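# Pack the unpowered desk robot arm into the floor case

## Task

Move the small unpowered robot arm (its joints are limp and give way when pushed) from the desk into the open case on the floor. It must sit low enough that the case lid could close, and it must be left settled and still. Do not let it drop more than a few centimetres, because that can count as a failure. When finished, release it and pull the robot away from it. The robot must not tip over or be left leaning, or the task fails.

## Robot and tools

ROBOT. A Hello Robot Stretch 4, about 1.6 m tall. It has one arm: an omni-wheel base (rim within 0.23 m of the base origin), a lift on a mast, an arm that telescopes forward, a wrist with yaw, pitch and roll, and a two-finger gripper. Loose objects may now and then get a brief push from outside.

FRAMES. Base frame: origin on the floor beneath the base centre, x forward, y left, z up. hand_pose is reported in it and marks a point between the open fingertips; its printed position may be somewhat off. With all wrist joints at 0 the hand axes line up with the base axes. The odometry frame is where the base frame was when the scene began; base_odometry counts wheel rotation only, so slipping shows as travel. Heading runs -3.142 to 3.142, positive to the left.

execute_actions(actions, cameras). actions holds a single action, or nothing (then it just reports state and images). One action may contain base, joints, or both, plus optional pace and contact_limits; alternatively it is {"end_of_arm": "enable_torque"} alone, which re-powers any wrist or gripper motor that shut itself off. Everything in an action starts together.
- base: exactly one relative move from where the base last measured itself: {"translate_m": d} straight ahead, forward positive, -2 to 2 m; {"strafe_m": d} sideways, left positive, -2 to 2 m; {"rotate_rad": d} turn in place, counter-clockwise positive, -3.2 to 3.2.
- joints: absolute targets keyed by name: lift_m 0 to 1.2 m; arm_m 0 to 0.55 m; wrist_yaw_rad -1.134 to 4.276 (0 forward, positive left, 3.14 folded; above 3.4 the arm may block); wrist_pitch_rad -1.117 to 4.259 (0 level, 1.57 pointing down); wrist_roll_rad -1.117 to 4.259 (0 fingers level, positive clockwise seen from behind); gripper_m -0.038 to 0.141, fingertip gap in metres (below 0 the tips press together). Targets past a range are clipped and reported; unknown keys or other bad values reject the whole call. Omitted joints or base may keep pushing toward older targets.
- pace: "slow", "default", "fast", "max" (base up to 0.1/0.3/0.4/0.6 m/s and 1/2/3/4 rad/s; slower when lift_m is above 0.2).
- contact_limits: {"arm_m": 0 to 0.75}, how hard the arm may push before stopping; default 0.5.
- cameras: list from head_camera, head_left_camera, head_right_camera, wrist_camera, or "all"; omitted/null means all, [] none. No action lasts beyond 15 s.
To unfold the wrist at start, send lift_m 0.4 with wrist_yaw_rad 0.

wait(seconds): 0 to 10 s, commands nothing, returns state and images. zoom_image(camera, region): a closer look at [x0, y0, x1, y1] pixels (at most 504x504) of that camera's latest full image. read_manual(section): licence texts only. finished_scene(scene): ends scene 1 or 2 once the goal holds; irreversible, and its result gives the next scene's task. If you lose context, call execute_actions with an empty list to learn the current scene.

RESULTS. base_status and joint_status tell how each motion ended: "done"; "off_target" (stopped short, may still push); "contact_stop_at_<key>" (hit something; lift, arm or wheels go slack, a slack lift may sink under load); "limit_stop_at_<name>", e.g. own_body (self-collision, likely with the gripper tilted up below -0.2 pitch and rolled) or tilt (leaning over 6 degrees; lift, arm, wheels go slack); "torque_fault" (a wrist motor overloaded, e.g. pressed against something or over about 2 kg level; it goes limp until enable_torque). After a stop, later execute_actions, wait and finished_scene calls in the same reply are skipped. on_its_own lists things not commanded; "held at" is the held target, not the position. lidar_m: 12 distances in 30-degree sectors, first straight ahead, counter-clockwise (4th left, 7th behind, 10th right), seeing from about 0.15 m up; "-" means nothing or closer than 0.25 m; glass and thin legs may be missed. wrist_depth_mm: 7x7 median depths, 100 to 2000 mm. turned_by_wheels vs turned_by_imu differing by over about 0.1 rad means a bump or slip. base_tilt in degrees (forward, right positive) has a fixed bias up to 1.5. motor_effort is percent of maximum with peak in brackets; noisy, with fixed offsets; a load in a level gripper shifts wrist pitch effort.

GRIPPING. Command gripper_m below the object width; further below squeezes harder and pulls the object inward. Readings do not prove a hold; a firm squeeze changes gripper effort. Tips pressing on a surface below may stick; raise the lift.

CAMERAS. head_camera looks forward and down from the mast top (turn the base to look elsewhere); head_left_camera and head_right_camera are steeper fisheyes that also show base and arm; wrist_camera looks along the fingers, tips near the bottom of its image.

CAUTIONS. The object is floppy, so carry it gently and lower it into the case rather than dropping it. Avoid driving or turning with over 1 kg held and arm_m above 0.2, especially fast; steady hard pushes, high gripper or high contact limits can tip the robot. Avoid slams, drops and hard hits.

Each tool is called by a JSON object that holds its "name" and its "arguments", one argument or row to a line.

## Session

{"name": "execute_actions", "arguments": {
  "actions": [
    {"joints":{"lift_m":0.4,"wrist_yaw_rad":0}}
  ]
}}

Scene clock: 2.47 s.
base_odometry: x=+0.000 y=+0.000 heading=+0.000 (m, m, rad; odometry frame)
turned_by_wheels: +0.000 (rad since the last result)
turned_by_imu: -0.001 (rad since the last result)
base_tilt: forward=-0.3 right=-0.7 (deg)
lidar_m: 1.79 1.84 1.78 1.71 1.76 2.25 2.14 1.05 2.14 2.03 2.10 1.89
base_status: not commanded
joint_positions: lift_m=+0.400 arm_m=+0.000 wrist_yaw_rad=+0.000 wrist_pitch_rad=+0.018 wrist_roll_rad=-0.011 gripper_m=+0.057
joint_status: all done
motor_effort: lift_m=+22(23) arm_m=-1(1) wrist_yaw_rad=+2(4) wrist_pitch_rad=-5(6) wrist_roll_rad=+0(0) gripper_m=-2(3) wheel_0=+0(0) wheel_1=+0(0) wheel_2=+0(0) (%)
hand_pose: x=+0.4589 y=-0.0873 z=+0.5726 quat_wxyz=(+1.000, -0.006, +0.009, +0.000) (m; base frame)
wrist_depth_mm: - - - - - - - / - - - - - - - / - 1983 - - - - - / - - - - - - - / - - - - - - - / 1863 1983 198 1921 201 - - / 1308 1255 1336 112 1366 1336 1430
pictures: head_camera, head_left_camera, head_right_camera, wrist_camera
Images, in order (width x height): head_camera 420x560, head_left_camera 420x672, head_right_camera 420x672, wrist_camera 616x392.

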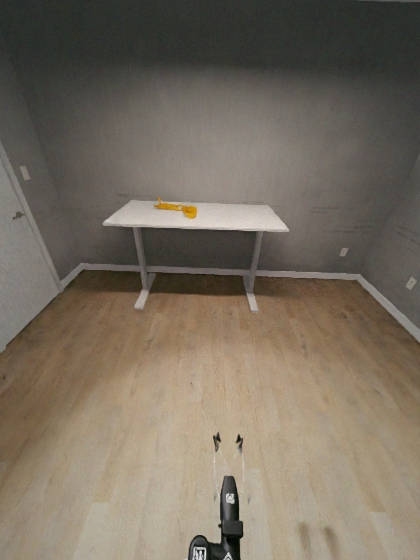

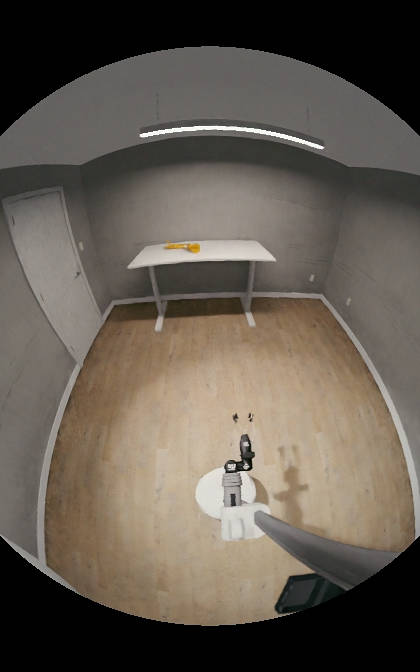

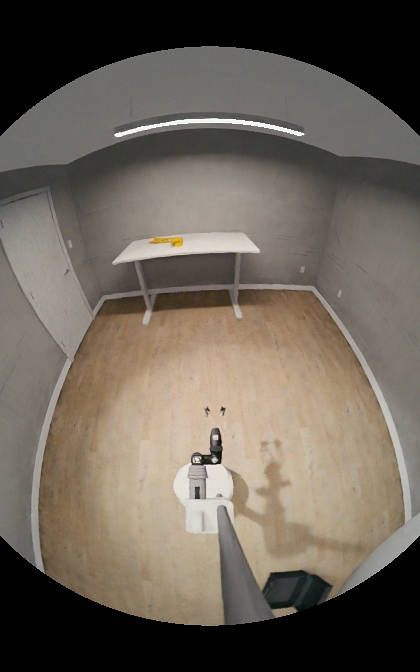

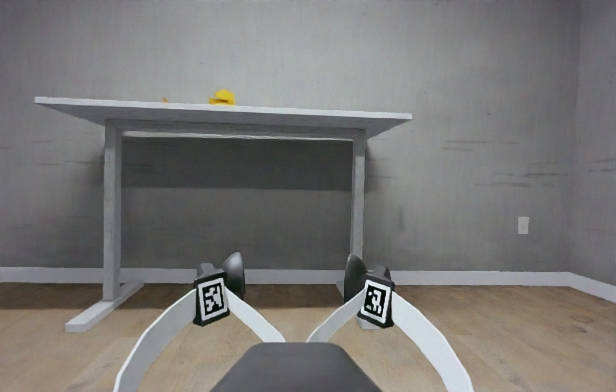

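{"name": "execute_actions", "arguments": {
  "actions": [
    {"base":{"rotate_rad":-2.6},"pace":"fast"}
  ],
  "cameras": ["head_camera"]
}}

{"name": "execute_actions", "arguments": {
  "actions": [
    {"base":{"rotate_rad":2.6},"pace":"fast"}
  ],
  "cameras": []
}}

{"name": "execute_actions", "arguments": {
  "actions": [
    {"base":{"translate_m":1.3},"joints":{"lift_m":1.15,"wrist_pitch_rad":0.9,"gripper_m":0.13},"pace":"fast"}
  ],
  "cameras": []
}}

{"name": "execute_actions", "arguments": {
  "actions": [
    {"base":{"strafe_m":0.35},"pace":"fast"}
  ],
  "cameras": ["head_camera","wrist_camera"]
}}

Scene clock: 9.87 s.
base_odometry: x=+0.000 y=+0.000 heading=-2.600 (m, m, rad; odometry frame)
turned_by_wheels: -2.600 (rad since the last result)
turned_by_imu: -2.575 (rad since the last result)
base_tilt: forward=-0.2 right=-0.6 (deg)
lidar_m: 1.11 2.11 2.00 2.11 1.87 1.78 2.22 1.80 1.73 1.79 2.24 2.15
base_status: done
joint_positions: lift_m=+0.400 arm_m=+0.000 wrist_yaw_rad=+0.000 wrist_pitch_rad=+0.018 wrist_roll_rad=-0.011 gripper_m=+0.057
joint_status: not commanded
motor_effort: lift_m=+20(22) arm_m=-1(1) wrist_yaw_rad=+3(2) wrist_pitch_rad=-6(6) wrist_roll_rad=+1(0) gripper_m=-5(4) wheel_0=-2(5) wheel_1=-2(14) wheel_2=-2(9) (%)
hand_pose: x=+0.4589 y=-0.0875 z=+0.5728 quat_wxyz=(+1.000, -0.006, +0.009, +0.000) (m; base frame)
wrist_depth_mm: 1863 - - - 1921 1808 1618 / 1863 - - - 1983 1756 1618 / 1863 - - - 1983 1756 1661 / 1921 - - - 1921 1808 1661 / 1921 - - - 1983 1756 1618 / 1863 1921 198 1281 200 1808 1618 / 1308 1229 1118 112 1308 1366 1430
pictures: head_camera
Images, in order (width x height): head_camera 420x560.

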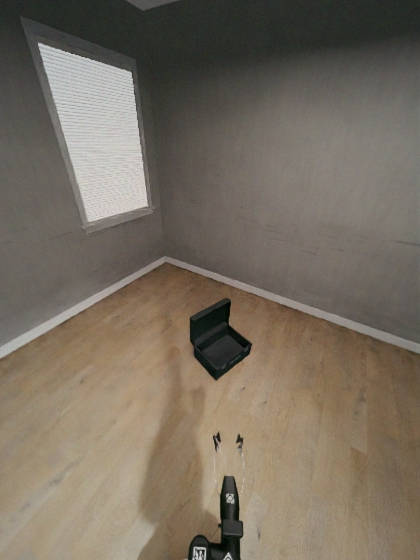

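Scene clock: 12.00 s.
base_odometry: x=+0.000 y=+0.000 heading=+0.000 (m, m, rad; odometry frame)
turned_by_wheels: +2.600 (rad since the last result)
turned_by_imu: +2.573 (rad since the last result)
base_tilt: forward=-0.1 right=-0.6 (deg)
lidar_m: 1.78 1.84 1.78 1.69 1.77 2.25 2.14 1.04 2.13 2.02 2.09 1.89
base_status: done
joint_positions: lift_m=+0.400 arm_m=+0.000 wrist_yaw_rad=+0.000 wrist_pitch_rad=+0.018 wrist_roll_rad=-0.011 gripper_m=+0.057
joint_status: not commanded
motor_effort: lift_m=+20(20) arm_m=-1(1) wrist_yaw_rad=+1(0) wrist_pitch_rad=-5(6) wrist_roll_rad=+0(0) gripper_m=-3(2) wheel_0=+0(7) wheel_1=+1(9) wheel_2=+0(9) (%)
hand_pose: x=+0.4589 y=-0.0873 z=+0.5728 quat_wxyz=(+1.000, -0.006, +0.009, +0.000) (m; base frame)
wrist_depth_mm: - - - - - - - / - - - - - - - / - 1921 - - - - - / - - - - - - - / - - - - - - - / 1921 1921 198 1983 201 - - / 1308 1229 1336 112 1366 1336 1430
pictures: none
No camera images: the call's "cameras" was empty. Leave "cameras" out to get every camera's image.

Scene clock: 16.53 s.
base_odometry: x=+1.300 y=+0.000 heading=+0.000 (m, m, rad; odometry frame)
turned_by_wheels: +0.000 (rad since the last result)
turned_by_imu: -0.001 (rad since the last result)
base_tilt: forward=-0.2 right=-0.6 (deg)
lidar_m: 0.48 0.50 0.68 1.69 1.79 2.42 2.70 2.50 2.11 2.00 0.75 0.51
base_status: done
joint_positions: lift_m=+1.150 arm_m=+0.000 wrist_yaw_rad=+0.000 wrist_pitch_rad=+0.901 wrist_roll_rad=-0.011 gripper_m=+0.130
joint_status: all done
motor_effort: lift_m=+22(22) arm_m=-1(1) wrist_yaw_rad=+2(0) wrist_pitch_rad=-2(4) wrist_roll_rad=+0(0) gripper_m=+1(0) wheel_0=-1(10) wheel_1=+0(5) wheel_2=+3(12) (%)
hand_pose: x=+0.3495 y=-0.0874 z=+1.1018 quat_wxyz=(+0.900, -0.005, +0.436, +0.002) (m; base frame)
wrist_depth_mm: 603 691 707 732 732 750 1118 / 521 574 597 609 621 634 647 / 504 512 521 530 539 549 554 / 452 455 462 469 473 484 488 / 1336 1464 1430 1576 1464 1576 1576 / 1336 1308 1336 1397 209 1430 1464 / 1205 1229 1281 112 1281 1281 1308
pictures: none
No camera images: the call's "cameras" was empty. Leave "cameras" out to get every camera's image.

Scene clock: 18.97 s.
base_odometry: x=+1.300 y=+0.350 heading=+0.000 (m, m, rad; odometry frame)
turned_by_wheels: +0.000 (rad since the last result)
turned_by_imu: +0.000 (rad since the last result)
base_tilt: forward=-0.2 right=-0.5 (deg)
lidar_m: 0.46 0.49 0.67 1.35 1.44 1.93 3.55 2.44 2.47 2.36 0.73 0.51
base_status: done
joint_positions: lift_m=+1.150 arm_m=+0.000 wrist_yaw_rad=+0.000 wrist_pitch_rad=+0.901 wrist_roll_rad=-0.011 gripper_m=+0.130
joint_status: not commanded
motor_effort: lift_m=+22(22) arm_m=-1(1) wrist_yaw_rad=+0(2) wrist_pitch_rad=-5(3) wrist_roll_rad=+1(0) gripper_m=+0(2) wheel_0=+0(8) wheel_1=+0(8) wheel_2=+1(3) (%)
hand_pose: x=+0.3495 y=-0.0874 z=+1.1018 quat_wxyz=(+0.900, -0.005, +0.436, +0.002) (m; base frame)
wrist_depth_mm: 668 661 668 707 741 750 759 / 580 591 603 535 615 640 640 / 508 517 525 525 539 549 564 / 449 455 462 469 473 480 488 / 1430 445 1464 1499 1537 1366 1576 / 1366 1308 1366 1430 208 1397 1397 / 1255 1229 1255 112 1281 1281 1308
pictures: head_camera, wrist_camera
Images, in order (width x height): head_camera 420x560, wrist_camera 616x392.

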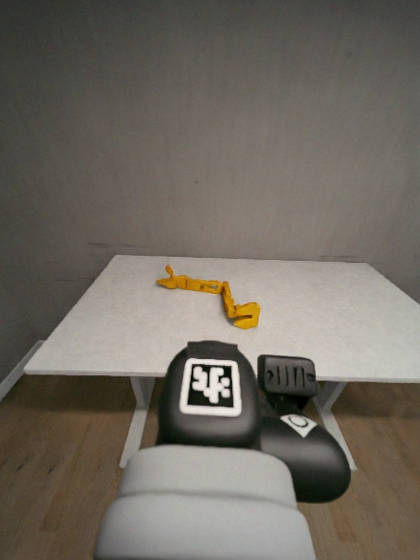

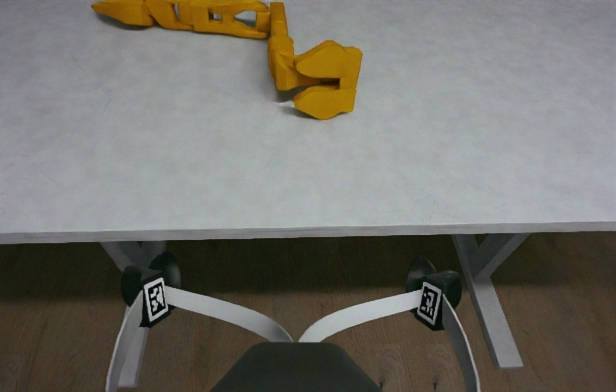

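{"name": "execute_actions", "arguments": {
  "actions": [
    {"base":{"translate_m":0.3},"joints":{"lift_m":1.2,"wrist_pitch_rad":1.5,"arm_m":0.3,"gripper_m":0}}
  ],
  "cameras": []
}}

{"name": "execute_actions", "arguments": {
  "actions": [
    {"base":{"strafe_m":0.2}}
  ],
  "cameras": ["head_camera","wrist_camera"]
}}

Scene clock: 26.63 s.
base_odometry: x=+1.600 y=+0.350 heading=+0.000 (m, m, rad; odometry frame)
turned_by_wheels: +0.000 (rad since the last result)
turned_by_imu: -0.001 (rad since the last result)
base_tilt: forward=-0.2 right=-0.6 (deg)
lidar_m: 0.25 0.25 0.25 1.36 1.41 1.95 3.91 2.71 2.48 0.84 0.27 0.25
base_status: done
joint_positions: lift_m=+1.200 arm_m=+0.299 wrist_yaw_rad=+0.000 wrist_pitch_rad=+1.500 wrist_roll_rad=-0.011 gripper_m=+0.000
joint_status: all done
motor_effort: lift_m=+22(24) arm_m=+4(5) wrist_yaw_rad=+1(2) wrist_pitch_rad=+0(2) wrist_roll_rad=+0(1) gripper_m=-7(7) wheel_0=+1(8) wheel_1=+1(9) wheel_2=+1(10) (%)
hand_pose: x=+0.4906 y=-0.0874 z=+1.0902 quat_wxyz=(+0.732, -0.004, +0.682, +0.004) (m; base frame)
wrist_depth_mm: 373 377 379 382 389 394 397 / 370 370 377 382 387 392 392 / 362 320 322 375 382 384 387 / 364 366 370 375 377 382 384 / 359 362 366 370 377 379 384 / 359 362 191 196 370 375 379 / 353 357 362 112 293 370 375
pictures: none
No camera images: the call's "cameras" was empty. Leave "cameras" out to get every camera's image.

Scene clock: 28.57 s.
base_odometry: x=+1.600 y=+0.550 heading=+0.000 (m, m, rad; odometry frame)
turned_by_wheels: +0.000 (rad since the last result)
turned_by_imu: +0.000 (rad since the last result)
base_tilt: forward=-0.2 right=-0.5 (deg)
lidar_m: 0.25 0.25 0.25 1.14 1.21 1.66 3.91 2.91 2.68 0.84 0.27 0.25
base_status: done
joint_positions: lift_m=+1.200 arm_m=+0.299 wrist_yaw_rad=+0.000 wrist_pitch_rad=+1.500 wrist_roll_rad=-0.011 gripper_m=+0.000
joint_status: not commanded
motor_effort: lift_m=+22(22) arm_m=+4(4) wrist_yaw_rad=+2(1) wrist_pitch_rad=-1(2) wrist_roll_rad=+0(0) gripper_m=-6(9) wheel_0=+0(9) wheel_1=+0(10) wheel_2=+0(1) (%)
hand_pose: x=+0.4906 y=-0.0874 z=+1.0902 quat_wxyz=(+0.732, -0.004, +0.682, +0.004) (m; base frame)
wrist_depth_mm: 373 375 382 384 389 392 394 / 368 373 324 384 384 387 389 / 368 368 336 353 343 338 389 / 364 368 370 373 377 353 387 / 359 366 366 373 377 351 382 / 357 362 191 196 370 332 336 / 355 357 362 112 364 370 307
pictures: head_camera, wrist_camera
Images, in order (width x height): head_camera 420x560, wrist_camera 616x392.

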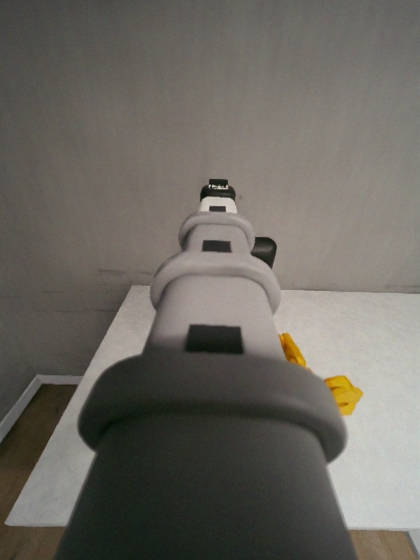

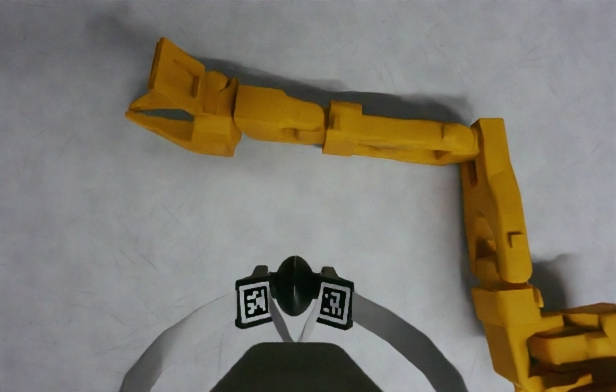

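{"name": "execute_actions", "arguments": {
  "actions": [
    {"base":{"strafe_m":-0.05},"joints":{"arm_m":0.48}}
  ],
  "cameras": []
}}

{"name": "execute_actions", "arguments": {
  "actions": [
    {"joints":{"lift_m":1.1}}
  ],
  "cameras": ["head_left_camera"]
}}

{"name": "execute_actions", "arguments": {
  "actions": [
    {"joints":{"arm_m":0.3},"pace":"slow"}
  ],
  "cameras": ["head_left_camera","wrist_camera"]
}}

{"name": "execute_actions", "arguments": {
  "actions": [
    {"base":{"strafe_m":-0.06},"pace":"slow"}
  ],
  "cameras": ["wrist_camera"]
}}

{"name": "execute_actions", "arguments": {
  "actions": [
    {"joints":{"lift_m":1.2}}
  ],
  "cameras": []
}}

{"name": "execute_actions", "arguments": {
  "actions": [
    {"joints":{"arm_m":0.17}}
  ],
  "cameras": ["wrist_camera","head_right_camera"]
}}

Scene clock: 42.43 s.
base_odometry: x=+1.600 y=+0.500 heading=+0.000 (m, m, rad; odometry frame)
turned_by_wheels: +0.000 (rad since the last result)
turned_by_imu: -0.001 (rad since the last result)
base_tilt: forward=-0.2 right=-0.6 (deg)
lidar_m: 0.25 0.25 0.25 1.20 1.25 1.75 3.91 2.75 2.64 0.84 0.27 0.25
base_status: done
joint_positions: lift_m=+1.200 arm_m=+0.479 wrist_yaw_rad=+0.000 wrist_pitch_rad=+1.500 wrist_roll_rad=-0.011 gripper_m=+0.000
joint_status: all done
motor_effort: lift_m=+22(22) arm_m=+4(8) wrist_yaw_rad=+1(1) wrist_pitch_rad=+1(0) wrist_roll_rad=+1(0) gripper_m=-6(5) wheel_0=+1(11) wheel_1=+0(8) wheel_2=+0(2) (%)
hand_pose: x=+0.6705 y=-0.0874 z=+1.0902 quat_wxyz=(+0.732, -0.004, +0.682, +0.004) (m; base frame)
wrist_depth_mm: 373 375 379 384 387 389 397 / 370 375 377 379 382 389 394 / 366 370 373 377 382 389 389 / 364 364 373 373 379 382 382 / 359 362 366 370 377 377 384 / 357 300 191 196 368 375 375 / 355 309 357 112 310 370 375
pictures: none
No camera images: the call's "cameras" was empty. Leave "cameras" out to get every camera's image.

Scene clock: 43.87 s.
base_odometry: x=+1.600 y=+0.500 heading=+0.000 (m, m, rad; odometry frame)
turned_by_wheels: +0.000 (rad since the last result)
turned_by_imu: +0.000 (rad since the last result)
base_tilt: forward=-0.2 right=-0.6 (deg)
lidar_m: 0.25 0.25 0.25 1.19 1.26 1.75 3.89 2.78 2.62 0.81 0.26 0.25
base_status: not commanded
joint_positions: lift_m=+1.100 arm_m=+0.479 wrist_yaw_rad=+0.000 wrist_pitch_rad=+1.500 wrist_roll_rad=-0.011 gripper_m=+0.000
joint_status: all done
motor_effort: lift_m=+16(21) arm_m=+4(4) wrist_yaw_rad=+2(2) wrist_pitch_rad=-1(2) wrist_roll_rad=+0(0) gripper_m=-8(5) wheel_0=+1(1) wheel_1=+0(0) wheel_2=+0(0) (%)
hand_pose: x=+0.6705 y=-0.0874 z=+0.9907 quat_wxyz=(+0.732, -0.004, +0.682, +0.004) (m; base frame)
wrist_depth_mm: 271 273 278 281 282 286 289 / 270 272 274 277 279 283 285 / 268 271 272 274 278 281 285 / 265 268 270 273 274 278 281 / 264 267 268 271 273 274 279 / 260 264 190 197 271 274 276 / 189 199 207 112 251 251 274
pictures: head_left_camera
Images, in order (width x height): head_left_camera 420x672.

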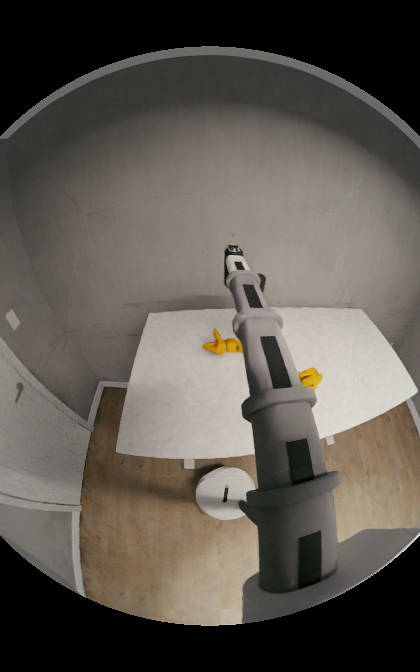

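Scene clock: 46.93 s.
base_odometry: x=+1.600 y=+0.500 heading=+0.000 (m, m, rad; odometry frame)
turned_by_wheels: +0.000 (rad since the last result)
turned_by_imu: -0.001 (rad since the last result)
base_tilt: forward=-0.2 right=-0.5 (deg)
lidar_m: 0.25 0.25 0.25 1.21 1.25 1.73 3.91 2.76 2.62 0.83 0.26 0.25
base_status: not commanded
joint_positions: lift_m=+1.100 arm_m=+0.301 wrist_yaw_rad=+0.001 wrist_pitch_rad=+1.498 wrist_roll_rad=-0.011 gripper_m=+0.000
joint_status: all done
motor_effort: lift_m=+16(16) arm_m=-5(8) wrist_yaw_rad=+0(0) wrist_pitch_rad=+7(7) wrist_roll_rad=+0(0) gripper_m=-7(6) wheel_0=+1(1) wheel_1=+0(0) wheel_2=+0(0) (%)
hand_pose: x=+0.4927 y=-0.0874 z=+0.9907 quat_wxyz=(+0.732, -0.004, +0.681, +0.004) (m; base frame)
wrist_depth_mm: 272 276 278 281 282 287 290 / 271 273 277 277 282 283 286 / 267 271 273 276 278 282 285 / 265 268 271 274 276 278 281 / 266 265 268 271 273 276 278 / 263 263 191 196 214 220 274 / 214 200 204 112 212 229 214
pictures: head_left_camera, wrist_camera
Images, in order (width x height): head_left_camera 420x672, wrist_camera 616x392.

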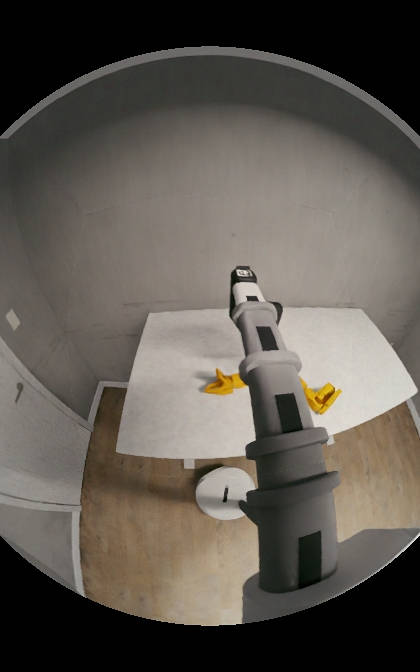

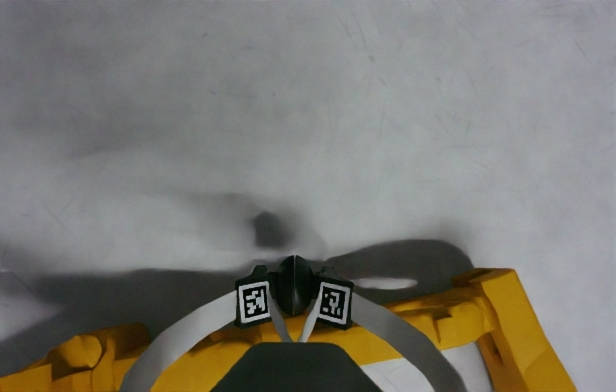

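Scene clock: 48.67 s.
base_odometry: x=+1.600 y=+0.440 heading=+0.000 (m, m, rad; odometry frame)
turned_by_wheels: +0.000 (rad since the last result)
turned_by_imu: +0.000 (rad since the last result)
base_tilt: forward=-0.2 right=-0.6 (deg)
lidar_m: 0.25 0.25 0.25 1.27 1.31 1.82 3.89 2.84 2.56 0.83 0.27 0.25
base_status: done
joint_positions: lift_m=+1.100 arm_m=+0.301 wrist_yaw_rad=+0.000 wrist_pitch_rad=+1.499 wrist_roll_rad=-0.011 gripper_m=+0.000
joint_status: not commanded
motor_effort: lift_m=+16(16) arm_m=-5(5) wrist_yaw_rad=+1(0) wrist_pitch_rad=+5(6) wrist_roll_rad=+0(0) gripper_m=-7(8) wheel_0=+4(9) wheel_1=-3(6) wheel_2=+0(1) (%)
hand_pose: x=+0.4925 y=-0.0874 z=+0.9907 quat_wxyz=(+0.732, -0.004, +0.681, +0.004) (m; base frame)
wrist_depth_mm: 271 277 278 279 283 286 290 / 271 272 276 278 279 285 287 / 268 271 272 277 279 281 283 / 266 268 272 273 276 281 279 / 264 267 268 270 273 277 278 / 262 264 191 198 216 273 277 / 199 203 208 112 232 271 274
pictures: wrist_camera
Images, in order (width x height): wrist_camera 616x392.

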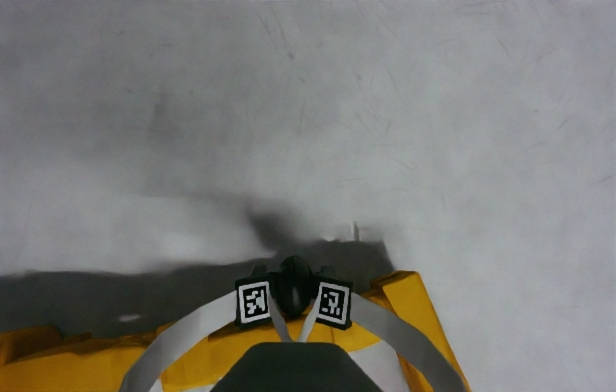

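Scene clock: 50.10 s.
base_odometry: x=+1.600 y=+0.440 heading=+0.000 (m, m, rad; odometry frame)
turned_by_wheels: +0.000 (rad since the last result)
turned_by_imu: +0.000 (rad since the last result)
base_tilt: forward=-0.2 right=-0.6 (deg)
lidar_m: 0.25 0.25 0.25 1.28 1.31 1.81 3.90 2.84 2.58 0.82 0.28 0.25
base_status: not commanded
joint_positions: lift_m=+1.200 arm_m=+0.301 wrist_yaw_rad=+0.000 wrist_pitch_rad=+1.500 wrist_roll_rad=-0.011 gripper_m=+0.000
joint_status: all done
motor_effort: lift_m=+22(22) arm_m=-4(4) wrist_yaw_rad=+0(1) wrist_pitch_rad=+2(7) wrist_roll_rad=+1(0) gripper_m=-7(5) wheel_0=+3(4) wheel_1=-3(3) wheel_2=+0(0) (%)
hand_pose: x=+0.4921 y=-0.0874 z=+1.0902 quat_wxyz=(+0.732, -0.004, +0.682, +0.004) (m; base frame)
wrist_depth_mm: 373 375 379 382 389 392 394 / 368 373 377 379 382 387 392 / 366 370 373 377 379 387 389 / 364 364 370 375 379 379 384 / 359 366 366 370 377 377 384 / 355 312 190 196 317 377 379 / 285 297 362 112 300 373 375
pictures: none
No camera images: the call's "cameras" was empty. Leave "cameras" out to get every camera's image.

Scene clock: 51.53 s.
base_odometry: x=+1.600 y=+0.440 heading=+0.000 (m, m, rad; odometry frame)
turned_by_wheels: +0.000 (rad since the last result)
turned_by_imu: +0.000 (rad since the last result)
base_tilt: forward=-0.1 right=-0.6 (deg)
lidar_m: 0.25 0.25 0.25 1.27 1.31 1.81 3.91 2.82 2.57 0.83 0.26 0.25
base_status: not commanded
joint_positions: lift_m=+1.200 arm_m=+0.171 wrist_yaw_rad=+0.000 wrist_pitch_rad=+1.500 wrist_roll_rad=-0.011 gripper_m=+0.000
joint_status: all done
motor_effort: lift_m=+22(22) arm_m=-5(6) wrist_yaw_rad=+2(2) wrist_pitch_rad=+1(1) wrist_roll_rad=+0(0) gripper_m=-6(7) wheel_0=+3(3) wheel_1=-3(3) wheel_2=+0(0) (%)
hand_pose: x=+0.3620 y=-0.0874 z=+1.0902 quat_wxyz=(+0.732, -0.004, +0.682, +0.004) (m; base frame)
wrist_depth_mm: 373 379 382 384 387 392 397 / 373 373 377 382 384 392 389 / 366 373 373 324 379 387 392 / 312 319 370 373 362 384 384 / 362 362 370 373 355 377 382 / 359 359 190 197 315 307 304 / 355 355 362 112 366 307 274
pictures: head_right_camera, wrist_camera
Images, in order (width x height): head_right_camera 420x672, wrist_camera 616x392.

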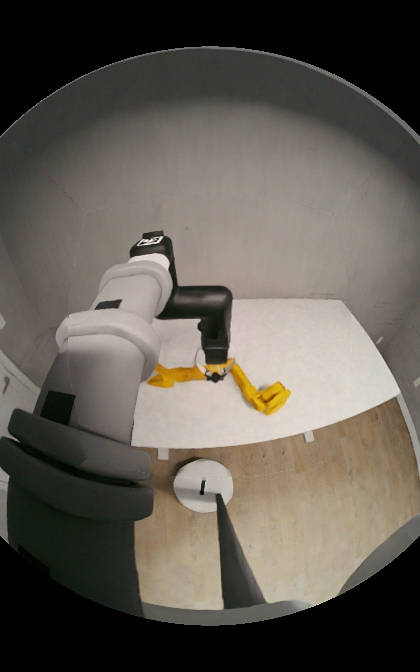

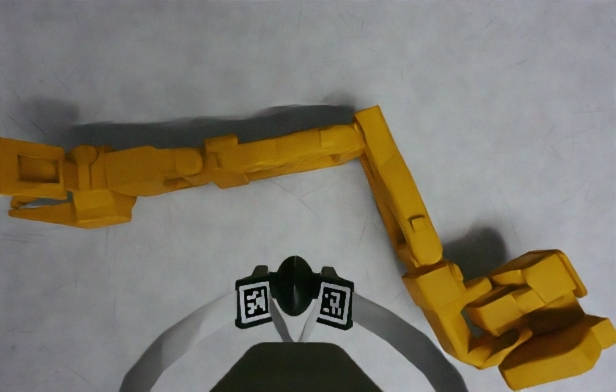

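{"name": "execute_actions", "arguments": {
  "actions": [
    {"base":{"strafe_m":0.06},"joints":{"arm_m":0.15}}
  ],
  "cameras": []
}}

{"name": "execute_actions", "arguments": {
  "actions": [
    {"joints":{"lift_m":1.1}}
  ],
  "cameras": []
}}

{"name": "execute_actions", "arguments": {
  "actions": [
    {"joints":{"arm_m":0.36},"pace":"slow"}
  ],
  "cameras": ["wrist_camera","head_right_camera"]
}}

Scene clock: 57.43 s.
base_odometry: x=+1.600 y=+0.500 heading=+0.000 (m, m, rad; odometry frame)
turned_by_wheels: +0.000 (rad since the last result)
turned_by_imu: -0.001 (rad since the last result)
base_tilt: forward=-0.2 right=-0.6 (deg)
lidar_m: 0.25 0.25 0.25 1.21 1.24 1.74 3.90 2.75 2.64 0.83 0.27 0.25
base_status: done
joint_positions: lift_m=+1.200 arm_m=+0.151 wrist_yaw_rad=+0.000 wrist_pitch_rad=+1.500 wrist_roll_rad=-0.011 gripper_m=+0.000
joint_status: all done
motor_effort: lift_m=+22(22) arm_m=-4(3) wrist_yaw_rad=+1(2) wrist_pitch_rad=-1(2) wrist_roll_rad=+1(1) gripper_m=-4(5) wheel_0=+1(12) wheel_1=-2(12) wheel_2=+1(1) (%)
hand_pose: x=+0.3420 y=-0.0874 z=+1.0902 quat_wxyz=(+0.732, -0.004, +0.682, +0.004) (m; base frame)
wrist_depth_mm: 375 375 379 384 389 392 394 / 370 375 379 379 382 389 392 / 364 294 317 324 355 384 387 / 362 340 368 375 379 351 384 / 362 362 368 373 375 324 322 / 357 362 191 197 373 375 312 / 357 355 362 112 368 373 375
pictures: none
No camera images: the call's "cameras" was empty. Leave "cameras" out to get every camera's image.

Scene clock: 58.87 s.
base_odometry: x=+1.600 y=+0.500 heading=+0.000 (m, m, rad; odometry frame)
turned_by_wheels: +0.000 (rad since the last result)
turned_by_imu: +0.000 (rad since the last result)
base_tilt: forward=-0.2 right=-0.6 (deg)
lidar_m: 0.25 0.25 0.25 1.21 1.26 1.75 3.89 2.77 2.63 0.80 0.27 0.25
base_status: not commanded
joint_positions: lift_m=+1.100 arm_m=+0.151 wrist_yaw_rad=+0.000 wrist_pitch_rad=+1.500 wrist_roll_rad=-0.011 gripper_m=+0.000
joint_status: all done
motor_effort: lift_m=+16(22) arm_m=-4(4) wrist_yaw_rad=+2(1) wrist_pitch_rad=+2(0) wrist_roll_rad=+1(0) gripper_m=-6(7) wheel_0=+1(1) wheel_1=-2(2) wheel_2=+1(1) (%)
hand_pose: x=+0.3420 y=-0.0874 z=+0.9907 quat_wxyz=(+0.732, -0.004, +0.682, +0.004) (m; base frame)
wrist_depth_mm: 273 276 277 281 283 285 290 / 195 271 276 222 220 227 287 / 194 216 242 254 278 263 215 / 264 267 271 273 276 277 217 / 264 265 268 272 273 277 233 / 262 264 191 196 272 274 276 / 259 262 266 112 270 272 274
pictures: none
No camera images: the call's "cameras" was empty. Leave "cameras" out to get every camera's image.

Scene clock: 62.23 s.
base_odometry: x=+1.600 y=+0.500 heading=+0.000 (m, m, rad; odometry frame)
turned_by_wheels: +0.000 (rad since the last result)
turned_by_imu: -0.001 (rad since the last result)
base_tilt: forward=-0.2 right=-0.6 (deg)
lidar_m: 0.25 0.25 0.25 1.21 1.25 1.74 3.90 2.75 2.62 0.80 0.27 0.25
base_status: not commanded
joint_positions: lift_m=+1.100 arm_m=+0.359 wrist_yaw_rad=-0.001 wrist_pitch_rad=+1.503 wrist_roll_rad=-0.011 gripper_m=+0.000
joint_status: all done
motor_effort: lift_m=+16(16) arm_m=+5(7) wrist_yaw_rad=+4(3) wrist_pitch_rad=-6(11) wrist_roll_rad=+1(0) gripper_m=-7(6) wheel_0=+1(1) wheel_1=-3(3) wheel_2=+1(1) (%)
hand_pose: x=+0.5496 y=-0.0874 z=+0.9907 quat_wxyz=(+0.731, -0.004, +0.683, +0.004) (m; base frame)
wrist_depth_mm: 273 272 277 279 283 285 287 / 270 273 276 277 279 282 285 / 182 271 271 276 277 282 282 / 190 211 209 272 276 279 282 / 264 265 268 215 218 222 279 / 260 264 191 195 272 247 277 / 259 260 263 112 270 242 208
pictures: head_right_camera, wrist_camera
Images, in order (width x height): head_right_camera 420x672, wrist_camera 616x392.

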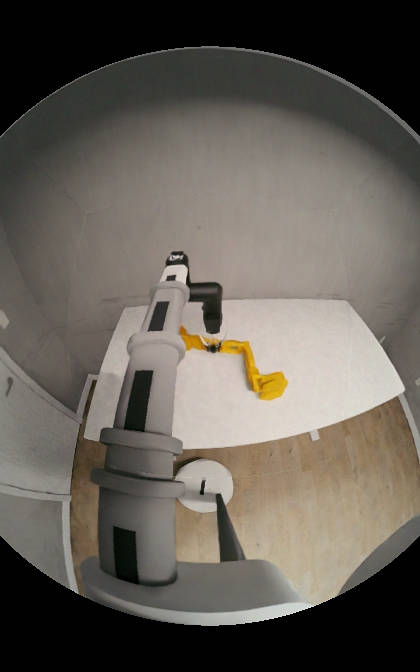

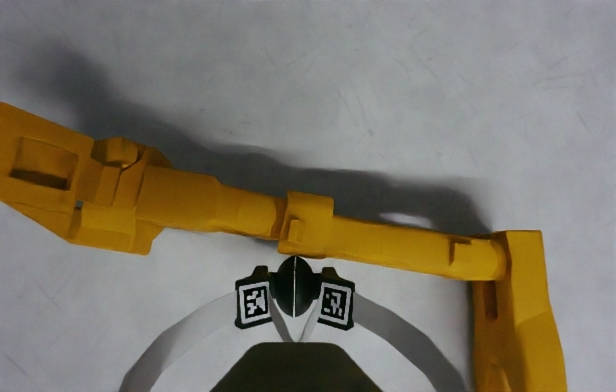

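{"name": "execute_actions", "arguments": {
  "actions": [
    {"joints":{"lift_m":1.2}}
  ],
  "cameras": []
}}

{"name": "execute_actions", "arguments": {
  "actions": [
    {"base":{"strafe_m":-0.04},"joints":{"arm_m":0.395,"wrist_roll_rad":1.77,"gripper_m":0.09}}
  ],
  "cameras": ["wrist_camera"]
}}

{"name": "execute_actions", "arguments": {
  "actions": [
    {"joints":{"lift_m":1.09}}
  ],
  "cameras": ["wrist_camera"]
}}

Scene clock: 72.40 s.
base_odometry: x=+1.600 y=+0.500 heading=+0.000 (m, m, rad; odometry frame)
turned_by_wheels: +0.000 (rad since the last result)
turned_by_imu: -0.001 (rad since the last result)
base_tilt: forward=-0.3 right=-0.6 (deg)
lidar_m: 0.25 0.25 0.25 1.20 1.26 1.72 3.91 2.78 2.64 0.83 0.25 0.25
base_status: not commanded
joint_positions: lift_m=+1.200 arm_m=+0.359 wrist_yaw_rad=+0.000 wrist_pitch_rad=+1.501 wrist_roll_rad=-0.011 gripper_m=+0.000
joint_status: all done
motor_effort: lift_m=+22(21) arm_m=+4(5) wrist_yaw_rad=+2(3) wrist_pitch_rad=-2(7) wrist_roll_rad=+0(1) gripper_m=-6(6) wheel_0=+1(1) wheel_1=-2(3) wheel_2=+1(1) (%)
hand_pose: x=+0.5503 y=-0.0874 z=+1.0902 quat_wxyz=(+0.731, -0.004, +0.682, +0.004) (m; base frame)
wrist_depth_mm: 370 377 379 382 389 394 397 / 370 375 377 379 384 387 392 / 366 370 375 377 379 384 389 / 364 301 314 375 379 382 387 / 359 364 368 317 332 382 382 / 357 362 190 196 373 373 379 / 355 355 362 112 368 373 375
pictures: none
No camera images: the call's "cameras" was empty. Leave "cameras" out to get every camera's image.

Scene clock: 74.10 s.
base_odometry: x=+1.600 y=+0.460 heading=+0.000 (m, m, rad; odometry frame)
turned_by_wheels: +0.000 (rad since the last result)
turned_by_imu: -0.001 (rad since the last result)
base_tilt: forward=-0.1 right=-0.6 (deg)
lidar_m: 0.25 0.25 0.25 1.25 1.31 1.79 3.90 2.81 2.59 0.83 0.27 0.25
base_status: done
joint_positions: lift_m=+1.200 arm_m=+0.394 wrist_yaw_rad=+0.000 wrist_pitch_rad=+1.500 wrist_roll_rad=+1.770 gripper_m=+0.090
joint_status: all done
motor_effort: lift_m=+22(22) arm_m=+4(4) wrist_yaw_rad=+2(4) wrist_pitch_rad=-2(1) wrist_roll_rad=+2(7) gripper_m=-1(6) wheel_0=+0(9) wheel_1=-1(10) wheel_2=+0(1) (%)
hand_pose: x=+0.5854 y=-0.0874 z=+1.0902 quat_wxyz=(+0.463, +0.566, +0.432, -0.528) (m; base frame)
wrist_depth_mm: 375 370 366 359 355 298 290 / 375 370 366 364 359 290 351 / 377 370 368 315 359 357 355 / 379 375 373 368 366 359 357 / 379 377 375 368 366 362 359 / 384 379 375 320 220 370 362 / 387 384 379 112 368 368 362
pictures: wrist_camera
Images, in order (width x height): wrist_camera 616x392.

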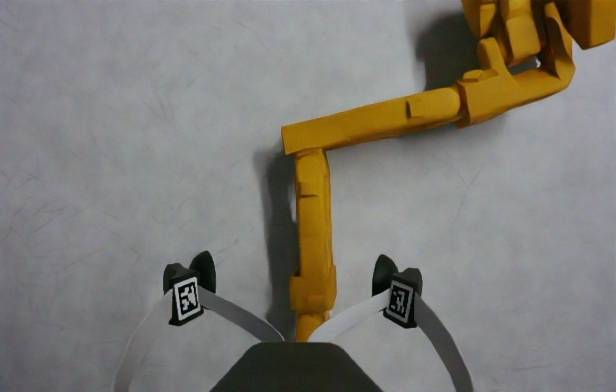

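Scene clock: 75.60 s.
base_odometry: x=+1.600 y=+0.460 heading=+0.000 (m, m, rad; odometry frame)
turned_by_wheels: +0.000 (rad since the last result)
turned_by_imu: +0.000 (rad since the last result)
base_tilt: forward=-0.2 right=-0.6 (deg)
lidar_m: 0.25 0.25 0.25 1.26 1.29 1.80 3.89 2.83 2.58 0.82 0.27 0.25
base_status: not commanded
joint_positions: lift_m=+1.090 arm_m=+0.394 wrist_yaw_rad=+0.000 wrist_pitch_rad=+1.500 wrist_roll_rad=+1.770 gripper_m=+0.090
joint_status: all done
motor_effort: lift_m=+16(23) arm_m=+4(4) wrist_yaw_rad=+2(1) wrist_pitch_rad=+1(2) wrist_roll_rad=+1(2) gripper_m=-3(2) wheel_0=+0(1) wheel_1=-1(1) wheel_2=+0(0) (%)
hand_pose: x=+0.5854 y=-0.0874 z=+0.9807 quat_wxyz=(+0.463, +0.566, +0.432, -0.528) (m; base frame)
wrist_depth_mm: 260 257 254 252 249 247 176 / 262 258 257 252 186 179 195 / 263 260 259 202 253 252 249 / 265 262 259 199 254 252 251 / 267 264 260 230 256 254 253 / 268 265 260 204 220 255 253 / 270 265 265 112 259 256 255
pictures: wrist_camera
Images, in order (width x height): wrist_camera 616x392.

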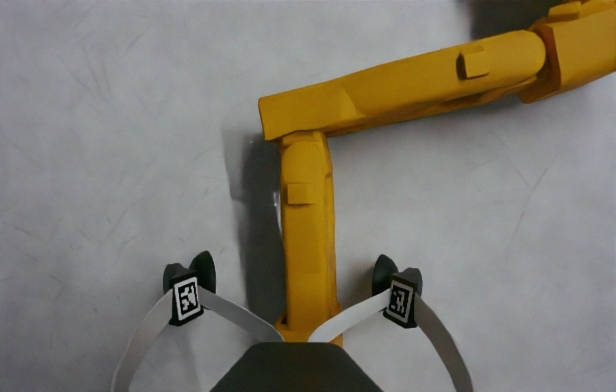

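{"name": "execute_actions", "arguments": {
  "actions": [
    {"joints":{"gripper_m":-0.03}}
  ],
  "cameras": []
}}

{"name": "execute_actions", "arguments": {
  "actions": [
    {"joints":{"lift_m":1.2},"pace":"slow"}
  ],
  "cameras": ["wrist_camera","head_right_camera"]
}}

{"name": "execute_actions", "arguments": {
  "actions": [
    {"joints":{"wrist_pitch_rad":0.0,"arm_m":0.2},"pace":"slow"}
  ],
  "cameras": ["wrist_camera","head_right_camera"]
}}

{"name": "execute_actions", "arguments": {
  "actions": [
    {"joints":{"wrist_roll_rad":0.0},"pace":"slow"}
  ],
  "cameras": ["wrist_camera","head_right_camera"]
}}

Scene clock: 87.17 s.
base_odometry: x=+1.600 y=+0.460 heading=+0.000 (m, m, rad; odometry frame)
turned_by_wheels: +0.000 (rad since the last result)
turned_by_imu: -0.001 (rad since the last result)
base_tilt: forward=-0.1 right=-0.5 (deg)
lidar_m: 0.25 0.25 0.25 1.25 1.29 1.80 3.88 2.81 2.58 0.83 0.27 0.25
base_status: not commanded
joint_positions: lift_m=+1.090 arm_m=+0.394 wrist_yaw_rad=+0.000 wrist_pitch_rad=+1.501 wrist_roll_rad=+1.769 gripper_m=-0.029
joint_status: all done
motor_effort: lift_m=+18(17) arm_m=+5(4) wrist_yaw_rad=+4(2) wrist_pitch_rad=-1(7) wrist_roll_rad=+2(2) gripper_m=-28(31) wheel_0=-1(0) wheel_1=-1(1) wheel_2=+0(0) (%)
hand_pose: x=+0.5852 y=-0.0874 z=+0.9806 quat_wxyz=(+0.463, +0.566, +0.432, -0.528) (m; base frame)
wrist_depth_mm: 259 255 252 250 249 247 191 / 260 257 255 179 171 168 174 / 262 259 257 185 253 250 248 / 262 260 257 180 253 252 250 / 264 262 260 187 256 253 252 / 267 264 186 192 186 255 253 / 268 264 264 112 258 255 255
pictures: none
No camera images: the call's "cameras" was empty. Leave "cameras" out to get every camera's image.

Scene clock: 88.93 s.
base_odometry: x=+1.600 y=+0.460 heading=+0.000 (m, m, rad; odometry frame)
turned_by_wheels: +0.000 (rad since the last result)
turned_by_imu: +0.000 (rad since the last result)
base_tilt: forward=-0.2 right=-0.6 (deg)
lidar_m: 0.25 0.25 0.25 1.25 1.28 1.78 3.90 2.80 2.59 0.82 0.26 0.25
base_status: not commanded
joint_positions: lift_m=+1.200 arm_m=+0.394 wrist_yaw_rad=+0.000 wrist_pitch_rad=+1.499 wrist_roll_rad=+1.770 gripper_m=-0.029
joint_status: all done
motor_effort: lift_m=+25(26) arm_m=+4(4) wrist_yaw_rad=+1(2) wrist_pitch_rad=+2(4) wrist_roll_rad=+1(2) gripper_m=-29(30) wheel_0=+0(0) wheel_1=-1(1) wheel_2=+0(0) (%)
hand_pose: x=+0.5858 y=-0.0874 z=+1.0900 quat_wxyz=(+0.464, +0.566, +0.432, -0.527) (m; base frame)
wrist_depth_mm: 368 364 362 359 355 351 251 / 373 366 364 359 216 227 242 / 375 368 368 216 262 357 353 / 377 375 370 202 364 359 357 / 382 377 373 208 364 362 357 / 384 377 185 194 185 364 362 / 384 379 377 112 370 366 364
pictures: head_right_camera, wrist_camera
Images, in order (width x height): head_right_camera 420x672, wrist_camera 616x392.

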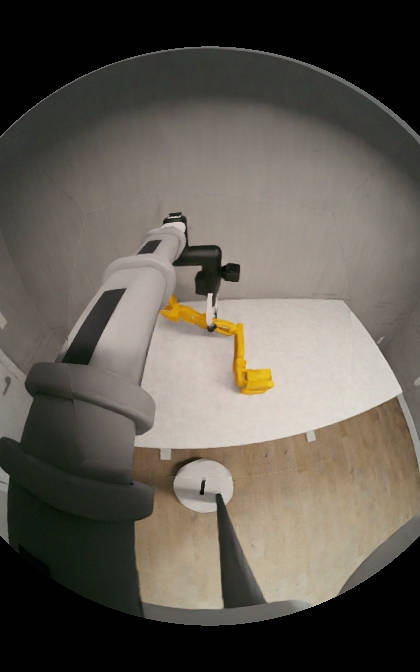

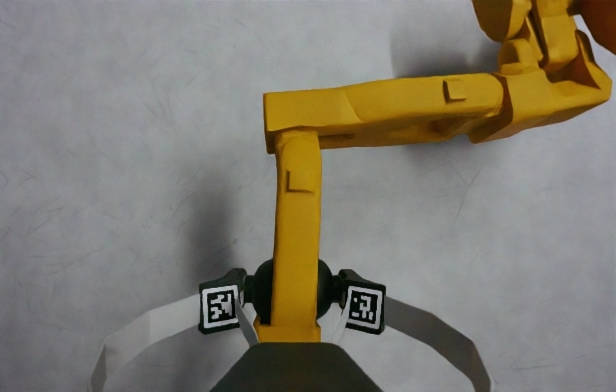

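Scene clock: 92.17 s.
base_odometry: x=+1.600 y=+0.460 heading=+0.000 (m, m, rad; odometry frame)
turned_by_wheels: +0.000 (rad since the last result)
turned_by_imu: -0.001 (rad since the last result)
base_tilt: forward=-0.2 right=-0.7 (deg)
lidar_m: 0.25 0.25 0.26 1.26 1.30 1.80 3.91 2.81 2.59 0.83 0.26 0.25
base_status: not commanded
joint_positions: lift_m=+1.200 arm_m=+0.201 wrist_yaw_rad=+0.000 wrist_pitch_rad=+0.011 wrist_roll_rad=+1.771 gripper_m=-0.029
joint_status: all done
on_its_own: wrist_pitch_rad is at rest, and its effort (-30) is outside its rest range (-23 to +23)
motor_effort: lift_m=+24(25) arm_m=-4(12) wrist_yaw_rad=+2(0) wrist_pitch_rad=-30(28) wrist_roll_rad=-1(1) gripper_m=-29(28) wheel_0=-1(1) wheel_1=-1(1) wheel_2=+0(0) (%)
hand_pose: x=+0.6602 y=-0.0874 z=+1.3747 quat_wxyz=(+0.633, +0.774, +0.003, -0.004) (m; base frame)
wrist_depth_mm: 554 559 564 569 574 580 239 / 554 554 564 569 211 210 218 / 554 564 564 212 254 265 539 / 554 559 564 201 569 580 585 / 554 559 559 208 580 574 585 / 549 554 185 195 184 580 574 / 544 559 559 112 574 580 585
pictures: head_right_camera, wrist_camera
Images, in order (width x height): head_right_camera 420x672, wrist_camera 616x392.

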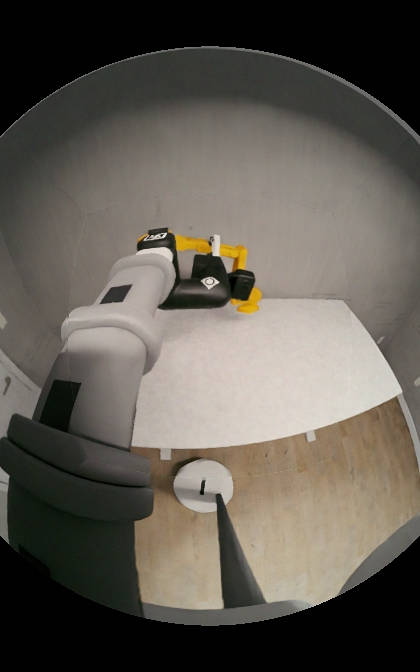

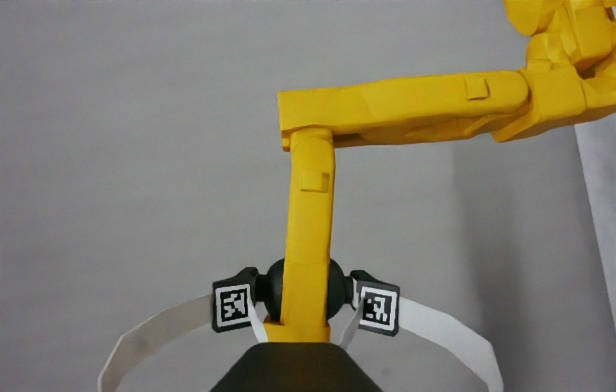

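Scene clock: 93.93 s.
base_odometry: x=+1.600 y=+0.460 heading=+0.000 (m, m, rad; odometry frame)
turned_by_wheels: +0.000 (rad since the last result)
turned_by_imu: +0.000 (rad since the last result)
base_tilt: forward=-0.3 right=-0.6 (deg)
lidar_m: 0.25 0.25 0.25 1.24 1.29 1.80 3.90 2.83 2.58 0.83 0.26 0.25
base_status: not commanded
joint_positions: lift_m=+1.200 arm_m=+0.201 wrist_yaw_rad=+0.000 wrist_pitch_rad=+0.010 wrist_roll_rad=+0.001 gripper_m=-0.029
joint_status: all done
on_its_own: wrist_pitch_rad is at rest, and its effort (-27) is outside its rest range (-23 to +23)
motor_effort: lift_m=+25(24) arm_m=-4(5) wrist_yaw_rad=+1(1) wrist_pitch_rad=-27(31) wrist_roll_rad=-4(13) gripper_m=-25(28) wheel_0=-1(0) wheel_1=-1(1) wheel_2=+0(0) (%)
hand_pose: x=+0.6602 y=-0.0874 z=+1.3748 quat_wxyz=(+1.000, +0.001, +0.005, +0.000) (m; base frame)
wrist_depth_mm: 535 544 554 559 569 585 591 / 539 544 554 564 574 585 597 / 539 544 559 564 580 585 597 / 539 549 559 199 580 591 597 / 539 564 559 199 202 597 597 / 544 549 183 195 186 597 597 / 544 554 559 112 195 232 246
pictures: head_right_camera, wrist_camera
Images, in order (width x height): head_right_camera 420x672, wrist_camera 616x392.

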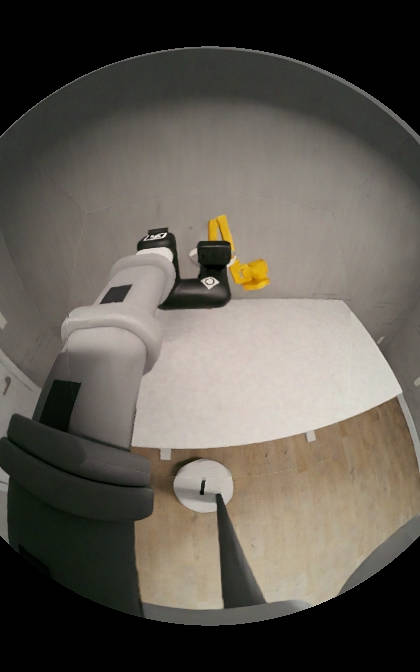

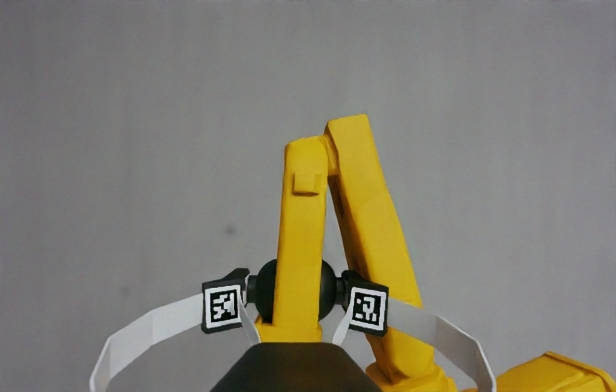

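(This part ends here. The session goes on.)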